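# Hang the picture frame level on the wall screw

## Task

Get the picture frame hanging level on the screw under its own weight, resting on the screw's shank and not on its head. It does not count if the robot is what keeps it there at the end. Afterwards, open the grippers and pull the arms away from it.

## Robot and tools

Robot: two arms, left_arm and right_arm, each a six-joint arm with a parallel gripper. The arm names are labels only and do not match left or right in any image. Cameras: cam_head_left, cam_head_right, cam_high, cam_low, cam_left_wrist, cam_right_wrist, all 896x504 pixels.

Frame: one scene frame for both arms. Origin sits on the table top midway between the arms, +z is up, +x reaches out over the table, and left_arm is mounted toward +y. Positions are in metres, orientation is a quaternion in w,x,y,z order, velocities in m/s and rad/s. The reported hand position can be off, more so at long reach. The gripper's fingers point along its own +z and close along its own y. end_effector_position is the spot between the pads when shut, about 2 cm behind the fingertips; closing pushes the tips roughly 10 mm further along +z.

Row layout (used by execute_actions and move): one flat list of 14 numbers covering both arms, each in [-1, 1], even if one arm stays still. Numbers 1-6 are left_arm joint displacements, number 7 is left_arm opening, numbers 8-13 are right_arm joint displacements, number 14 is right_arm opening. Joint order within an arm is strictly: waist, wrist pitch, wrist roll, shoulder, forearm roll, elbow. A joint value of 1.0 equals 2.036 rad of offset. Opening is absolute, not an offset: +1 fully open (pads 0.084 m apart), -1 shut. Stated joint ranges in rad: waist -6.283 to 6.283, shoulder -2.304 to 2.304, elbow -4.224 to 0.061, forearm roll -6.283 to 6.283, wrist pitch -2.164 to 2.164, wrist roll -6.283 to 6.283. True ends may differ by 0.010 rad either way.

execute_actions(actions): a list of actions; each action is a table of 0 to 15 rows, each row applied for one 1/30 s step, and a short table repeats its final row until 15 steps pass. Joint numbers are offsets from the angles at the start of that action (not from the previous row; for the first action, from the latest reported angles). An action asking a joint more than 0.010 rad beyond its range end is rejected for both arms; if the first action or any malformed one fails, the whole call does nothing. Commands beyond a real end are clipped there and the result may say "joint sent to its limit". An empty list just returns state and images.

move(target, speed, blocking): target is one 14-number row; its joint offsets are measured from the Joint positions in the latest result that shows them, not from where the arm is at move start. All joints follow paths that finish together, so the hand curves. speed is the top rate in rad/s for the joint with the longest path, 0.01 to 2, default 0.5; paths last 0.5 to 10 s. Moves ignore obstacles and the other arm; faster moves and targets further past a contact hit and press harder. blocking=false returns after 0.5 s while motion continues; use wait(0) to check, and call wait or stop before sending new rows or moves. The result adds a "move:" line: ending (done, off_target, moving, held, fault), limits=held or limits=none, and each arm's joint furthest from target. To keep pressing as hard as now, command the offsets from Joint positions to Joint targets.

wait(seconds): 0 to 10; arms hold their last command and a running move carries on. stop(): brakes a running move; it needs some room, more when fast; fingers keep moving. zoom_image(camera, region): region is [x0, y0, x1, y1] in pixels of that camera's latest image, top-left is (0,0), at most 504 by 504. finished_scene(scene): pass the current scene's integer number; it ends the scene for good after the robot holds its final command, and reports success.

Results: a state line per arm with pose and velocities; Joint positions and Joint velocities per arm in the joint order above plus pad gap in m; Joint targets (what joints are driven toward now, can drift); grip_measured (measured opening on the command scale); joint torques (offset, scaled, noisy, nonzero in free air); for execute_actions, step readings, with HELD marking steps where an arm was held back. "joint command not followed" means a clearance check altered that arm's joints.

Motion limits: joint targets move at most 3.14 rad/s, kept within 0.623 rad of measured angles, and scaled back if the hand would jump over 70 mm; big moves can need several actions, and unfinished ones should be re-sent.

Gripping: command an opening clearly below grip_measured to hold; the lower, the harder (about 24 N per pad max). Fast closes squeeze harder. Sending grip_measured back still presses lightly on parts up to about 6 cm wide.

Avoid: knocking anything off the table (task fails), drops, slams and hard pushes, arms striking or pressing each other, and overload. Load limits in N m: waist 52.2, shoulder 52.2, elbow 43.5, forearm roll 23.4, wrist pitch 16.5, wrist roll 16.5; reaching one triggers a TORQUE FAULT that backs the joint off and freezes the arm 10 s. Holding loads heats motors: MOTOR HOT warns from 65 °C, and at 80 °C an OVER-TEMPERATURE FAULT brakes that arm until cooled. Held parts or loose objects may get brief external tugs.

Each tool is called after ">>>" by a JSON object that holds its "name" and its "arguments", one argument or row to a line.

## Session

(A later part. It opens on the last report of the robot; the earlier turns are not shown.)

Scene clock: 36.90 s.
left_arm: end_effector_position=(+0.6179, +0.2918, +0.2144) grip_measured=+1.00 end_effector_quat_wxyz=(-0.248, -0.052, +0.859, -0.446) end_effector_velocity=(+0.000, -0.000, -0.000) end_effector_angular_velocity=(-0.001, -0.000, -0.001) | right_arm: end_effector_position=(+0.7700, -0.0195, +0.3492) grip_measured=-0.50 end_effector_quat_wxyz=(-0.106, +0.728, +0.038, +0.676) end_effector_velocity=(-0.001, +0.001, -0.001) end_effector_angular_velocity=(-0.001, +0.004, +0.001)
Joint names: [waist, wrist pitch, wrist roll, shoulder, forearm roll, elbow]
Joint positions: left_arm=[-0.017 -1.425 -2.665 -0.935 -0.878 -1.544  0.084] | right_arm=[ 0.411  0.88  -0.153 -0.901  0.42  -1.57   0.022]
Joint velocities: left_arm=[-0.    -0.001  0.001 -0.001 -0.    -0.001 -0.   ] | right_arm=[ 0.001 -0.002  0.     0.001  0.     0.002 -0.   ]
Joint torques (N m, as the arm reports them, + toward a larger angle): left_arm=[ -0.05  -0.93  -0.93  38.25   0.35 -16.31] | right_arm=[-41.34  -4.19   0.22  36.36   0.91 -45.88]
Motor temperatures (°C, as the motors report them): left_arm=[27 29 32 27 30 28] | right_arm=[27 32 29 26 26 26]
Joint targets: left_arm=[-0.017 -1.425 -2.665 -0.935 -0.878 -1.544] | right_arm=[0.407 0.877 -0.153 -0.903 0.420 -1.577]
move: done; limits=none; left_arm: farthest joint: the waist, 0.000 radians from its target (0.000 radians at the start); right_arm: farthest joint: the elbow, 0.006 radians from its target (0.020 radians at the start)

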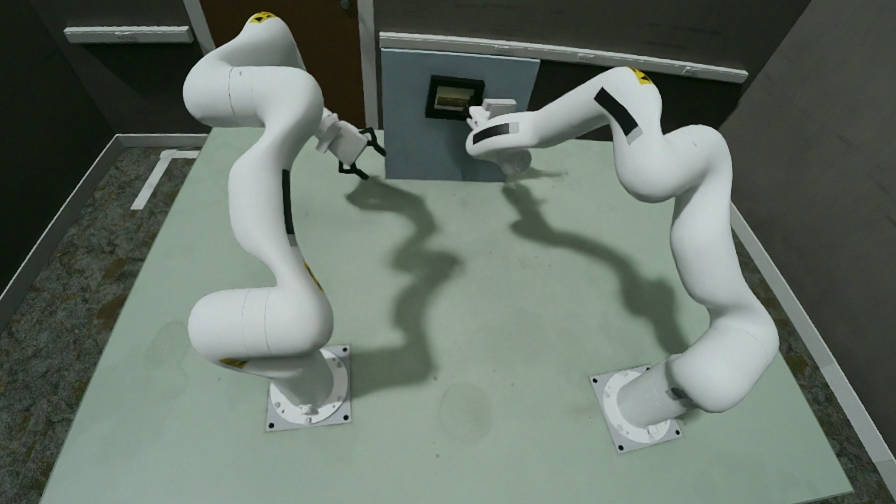

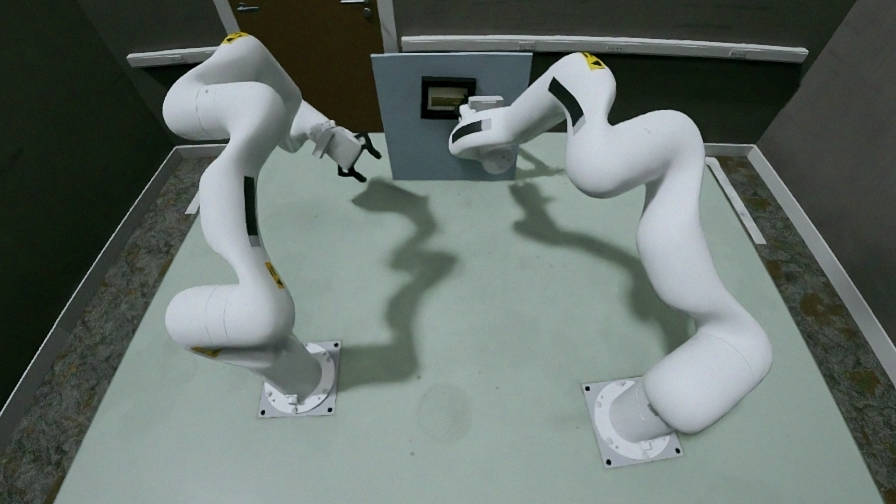

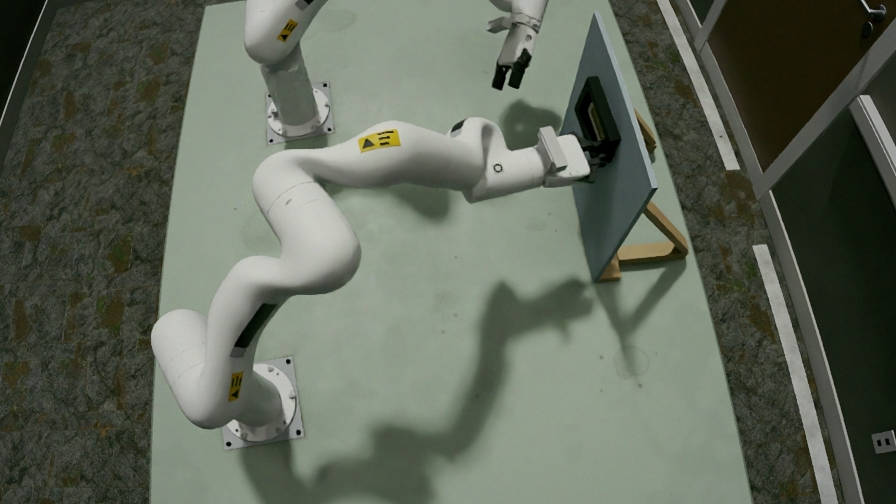

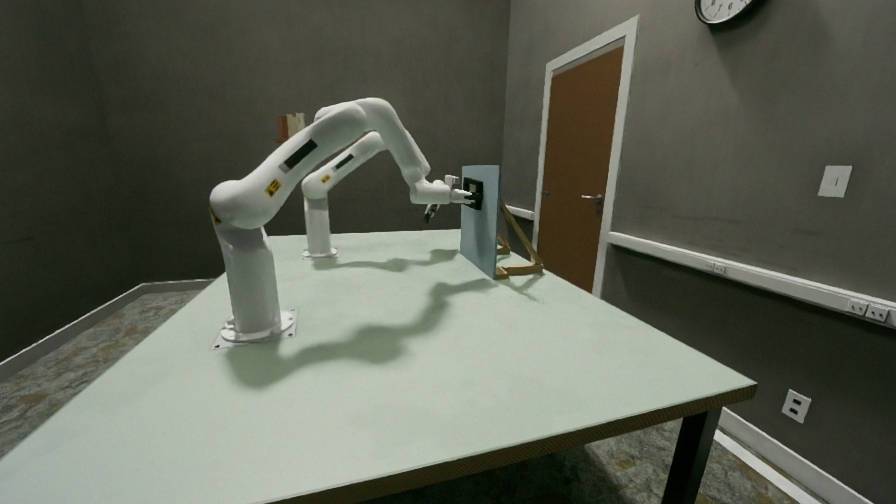

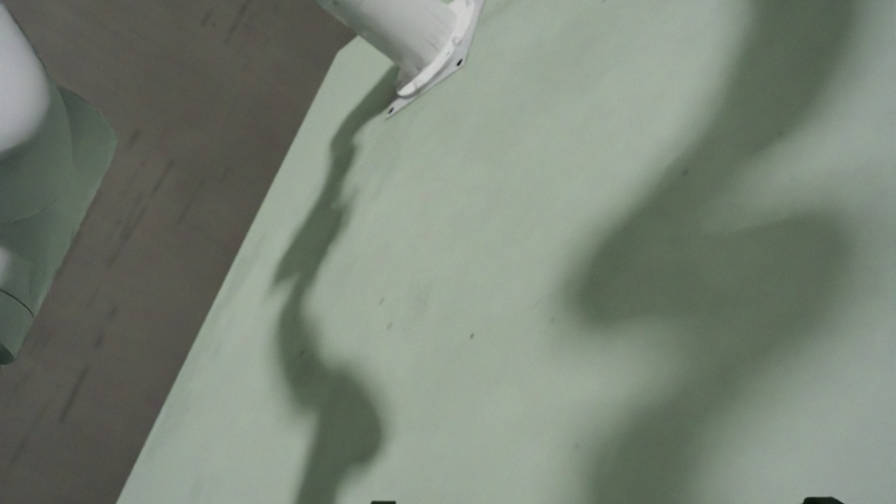

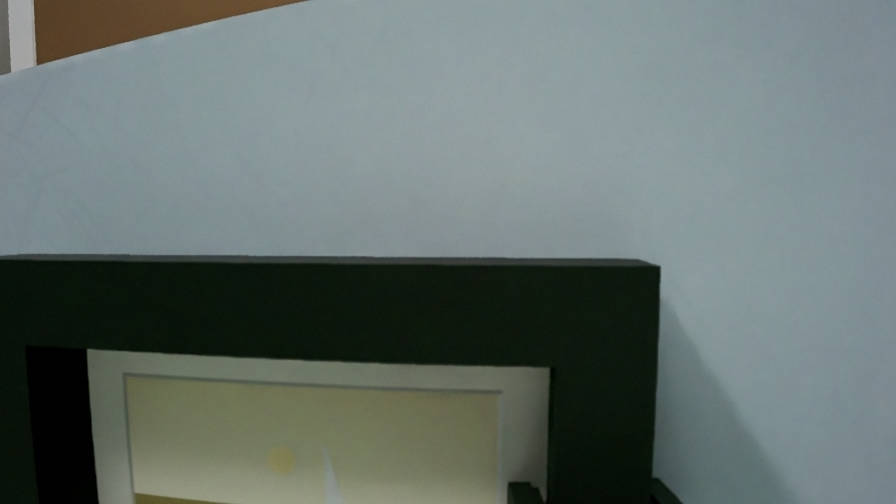

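>>> {"name": "move", "arguments": {
  "target": [0,0,0,0,0,0,1,0,0.018,0,-0.0135,0,0.0045,-1],
  "speed": 0.04
}}

Scene clock: 39.30 s.
left_arm: end_effector_position=(+0.6179, +0.2918, +0.2144) grip_measured=+1.00 end_effector_quat_wxyz=(-0.248, -0.052, +0.859, -0.446) end_effector_velocity=(-0.000, +0.000, +0.000) end_effector_angular_velocity=(+0.000, +0.000, -0.000) | right_arm: end_effector_position=(+0.7687, -0.0217, +0.3325) grip_measured=-0.51 end_effector_quat_wxyz=(-0.100, +0.725, +0.039, +0.680) end_effector_velocity=(-0.000, +0.000, +0.000) end_effector_angular_velocity=(-0.003, +0.002, +0.001)
Joint names: [waist, wrist pitch, wrist roll, shoulder, forearm roll, elbow]
Joint positions: left_arm=[-0.017 -1.425 -2.665 -0.935 -0.878 -1.544  0.084] | right_arm=[ 0.413  0.92  -0.153 -0.926  0.42  -1.564  0.022]
Joint velocities: left_arm=[ 0.    -0.    -0.     0.001  0.    -0.     0.   ] | right_arm=[ 0.    -0.003 -0.002  0.002 -0.     0.002  0.   ]
Joint torques (N m, as the arm reports them, + toward a larger angle): left_arm=[ -0.39  -0.89  -0.92  38.48   0.51 -16.06] | right_arm=[-31.9   -4.33   0.08  32.28   8.15  -5.95]
Motor temperatures (°C, as the motors report them): left_arm=[27 29 32 27 30 28] | right_arm=[27 32 29 26 26 26]
Joint targets: left_arm=[-0.017 -1.425 -2.665 -0.935 -0.878 -1.544] | right_arm=[0.411 0.916 -0.153 -0.929 0.420 -1.561]
move: done; limits=none; left_arm: farthest joint: the waist, 0.000 radians from its target (0.000 radians at the start); right_arm: farthest joint: the shoulder, 0.003 radians from its target (0.027 radians at the start)

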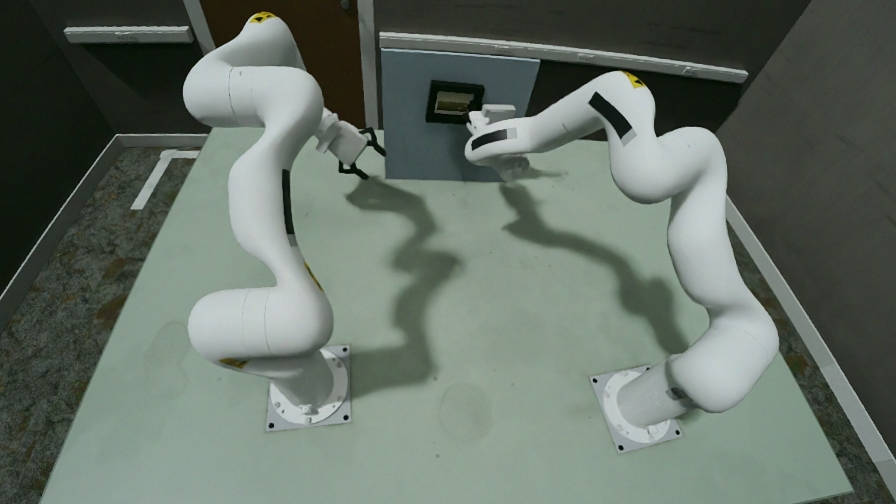

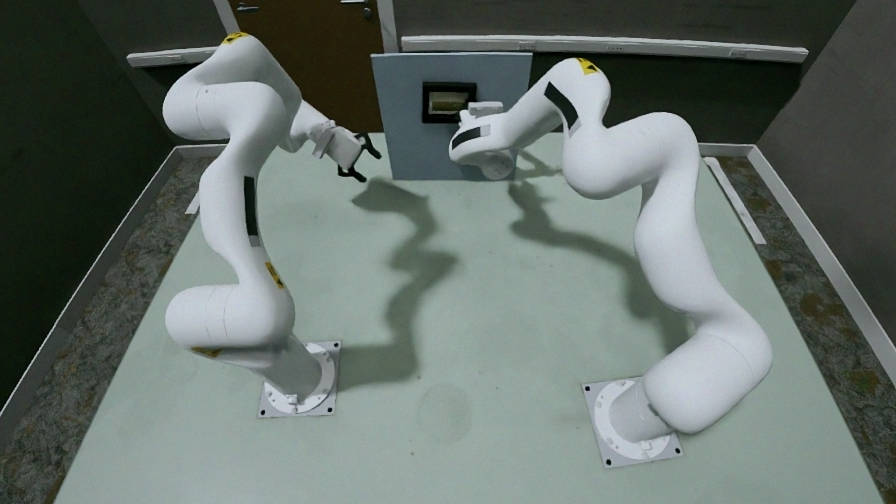

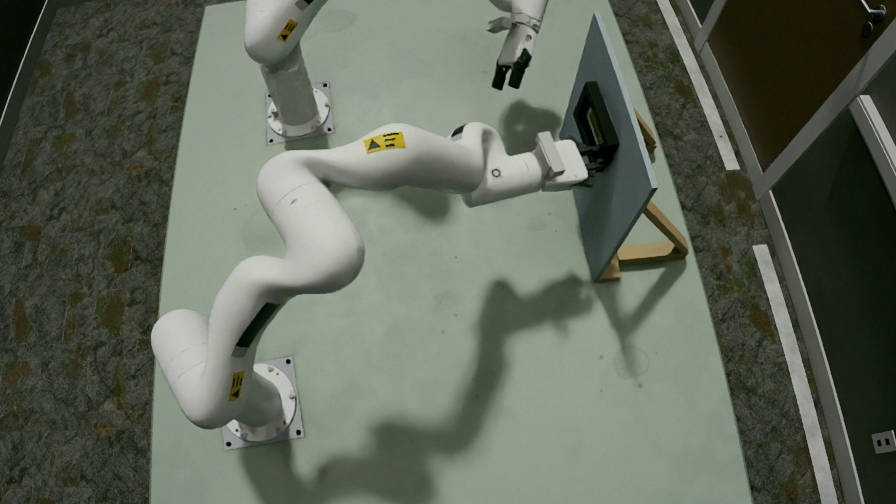

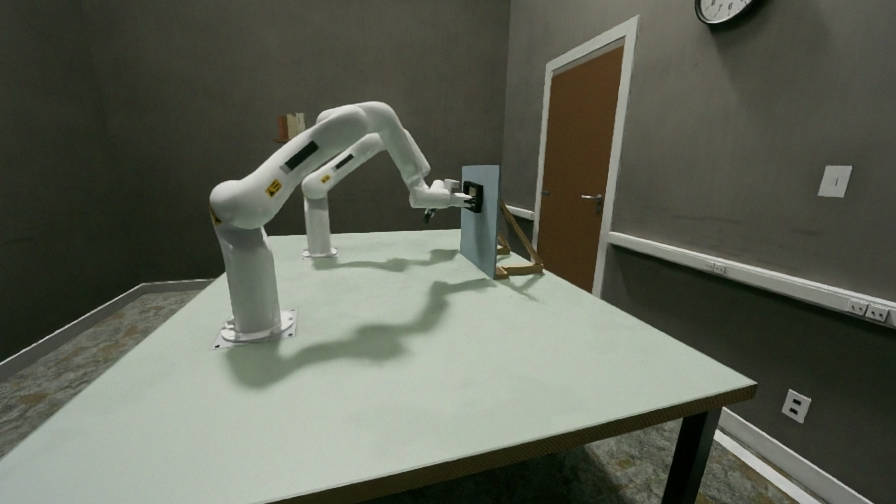

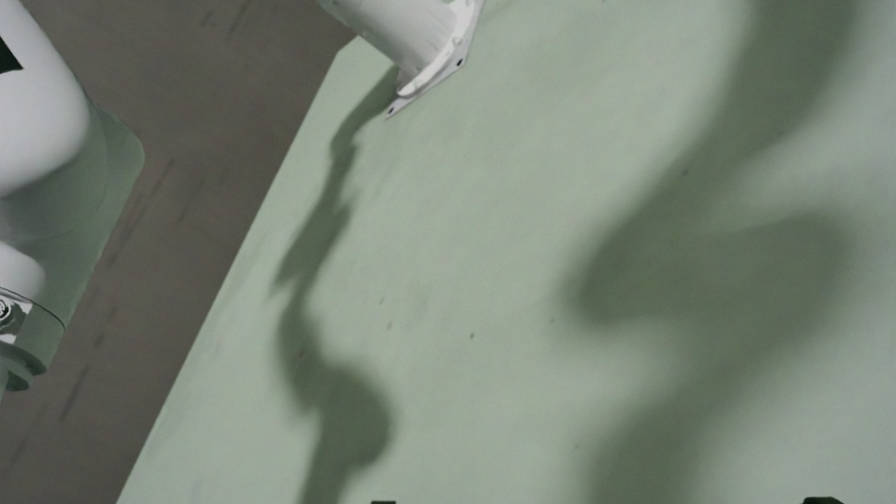

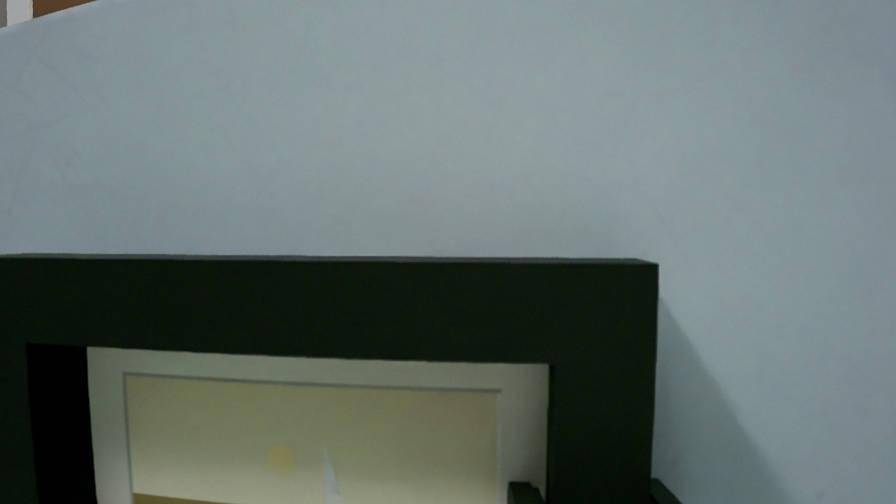

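Waist drifted back to 0.413; release and see.

>>> {"name": "move", "arguments": {
  "target": [0,0,0,0,0,0,1,0,0,0,0,0,0,-0.2]
}}

Scene clock: 40.10 s.
left_arm: end_effector_position=(+0.6179, +0.2918, +0.2144) grip_measured=+1.00 end_effector_quat_wxyz=(-0.248, -0.052, +0.859, -0.446) end_effector_velocity=(+0.000, -0.000, +0.000) end_effector_angular_velocity=(-0.001, +0.000, +0.000) | right_arm: end_effector_position=(+0.7684, -0.0217, +0.3314) grip_measured=-0.21 end_effector_quat_wxyz=(-0.100, +0.726, +0.039, +0.680) end_effector_velocity=(+0.000, +0.001, +0.003) end_effector_angular_velocity=(+0.001, -0.006, +0.000)
Joint names: [waist, wrist pitch, wrist roll, shoulder, forearm roll, elbow]
Joint positions: left_arm=[-0.017 -1.425 -2.665 -0.935 -0.878 -1.544  0.084] | right_arm=[ 0.413  0.919 -0.153 -0.926  0.42  -1.563  0.035]
Joint velocities: left_arm=[-0.    -0.    -0.    -0.    -0.001 -0.     0.   ] | right_arm=[ 0.     0.003 -0.     0.001 -0.001 -0.002  0.   ]
Joint torques (N m, as the arm reports them, + toward a larger angle): left_arm=[  0.92  -0.83  -0.91  38.48   0.83 -15.95] | right_arm=[-13.93   3.49  -0.02  78.14   0.1  -35.29]
Motor temperatures (°C, as the motors report them): left_arm=[27 29 32 27 30 28] | right_arm=[27 32 29 26 26 27]
Joint targets: left_arm=[-0.017 -1.425 -2.665 -0.935 -0.878 -1.544] | right_arm=[0.413 0.920 -0.153 -0.926 0.420 -1.564]
move: done; limits=none; left_arm: farthest joint: the waist, 0.000 radians from its target (0.000 radians at the start); right_arm: farthest joint: the elbow, 0.001 radians from its target (0.000 radians at the start)

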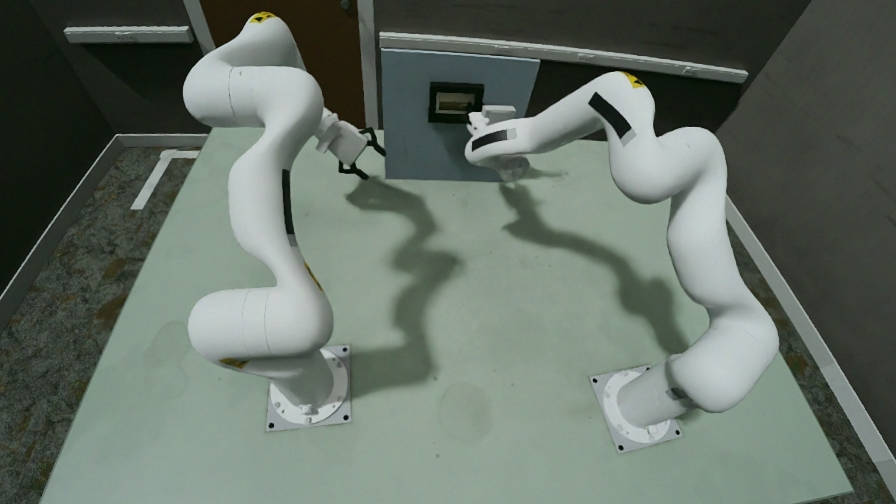

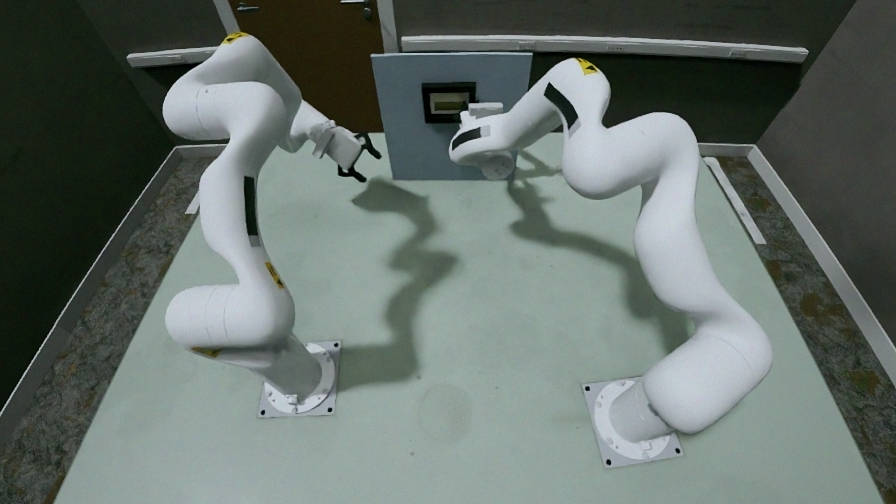

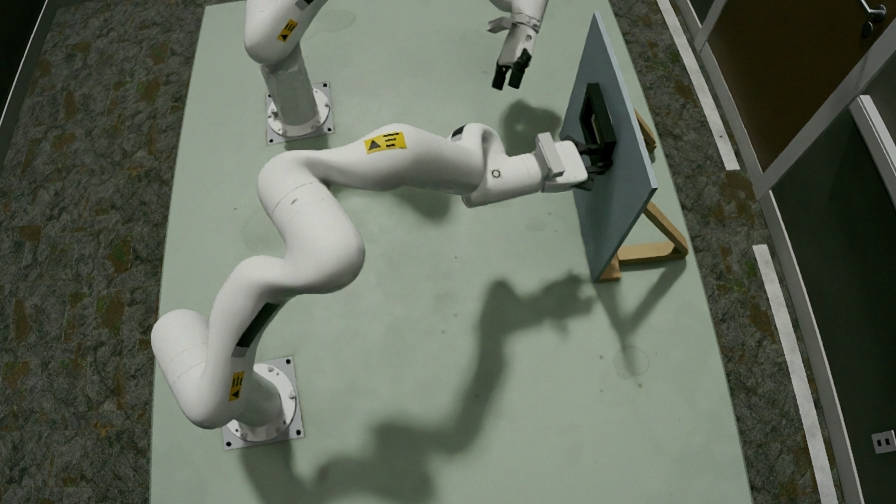

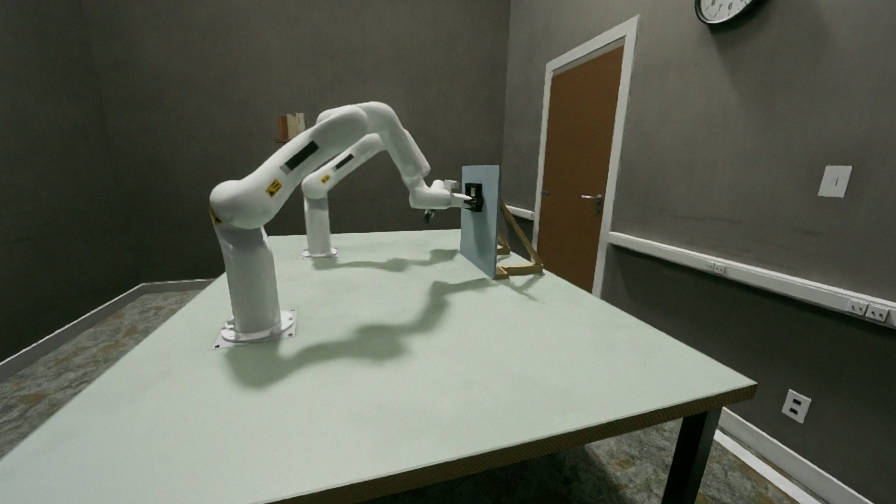

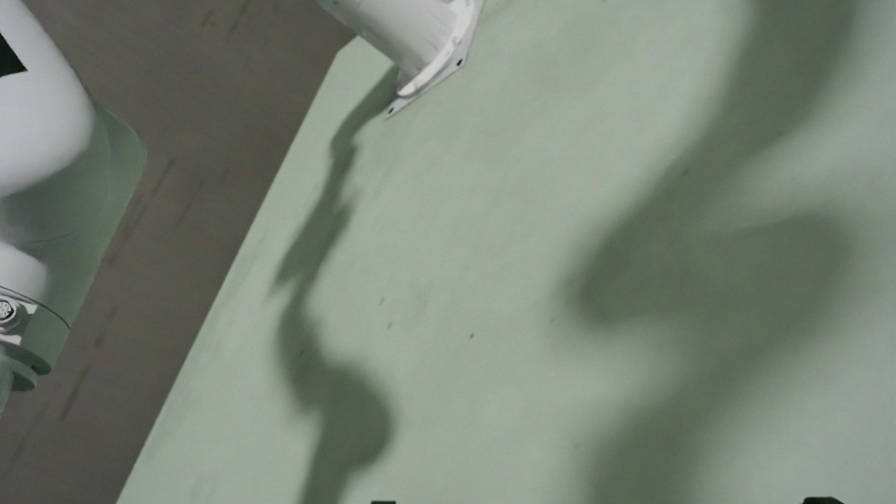

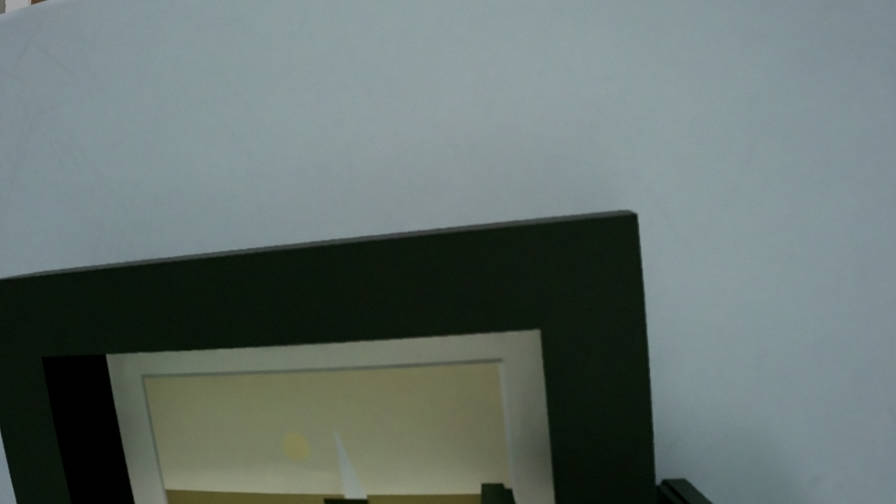

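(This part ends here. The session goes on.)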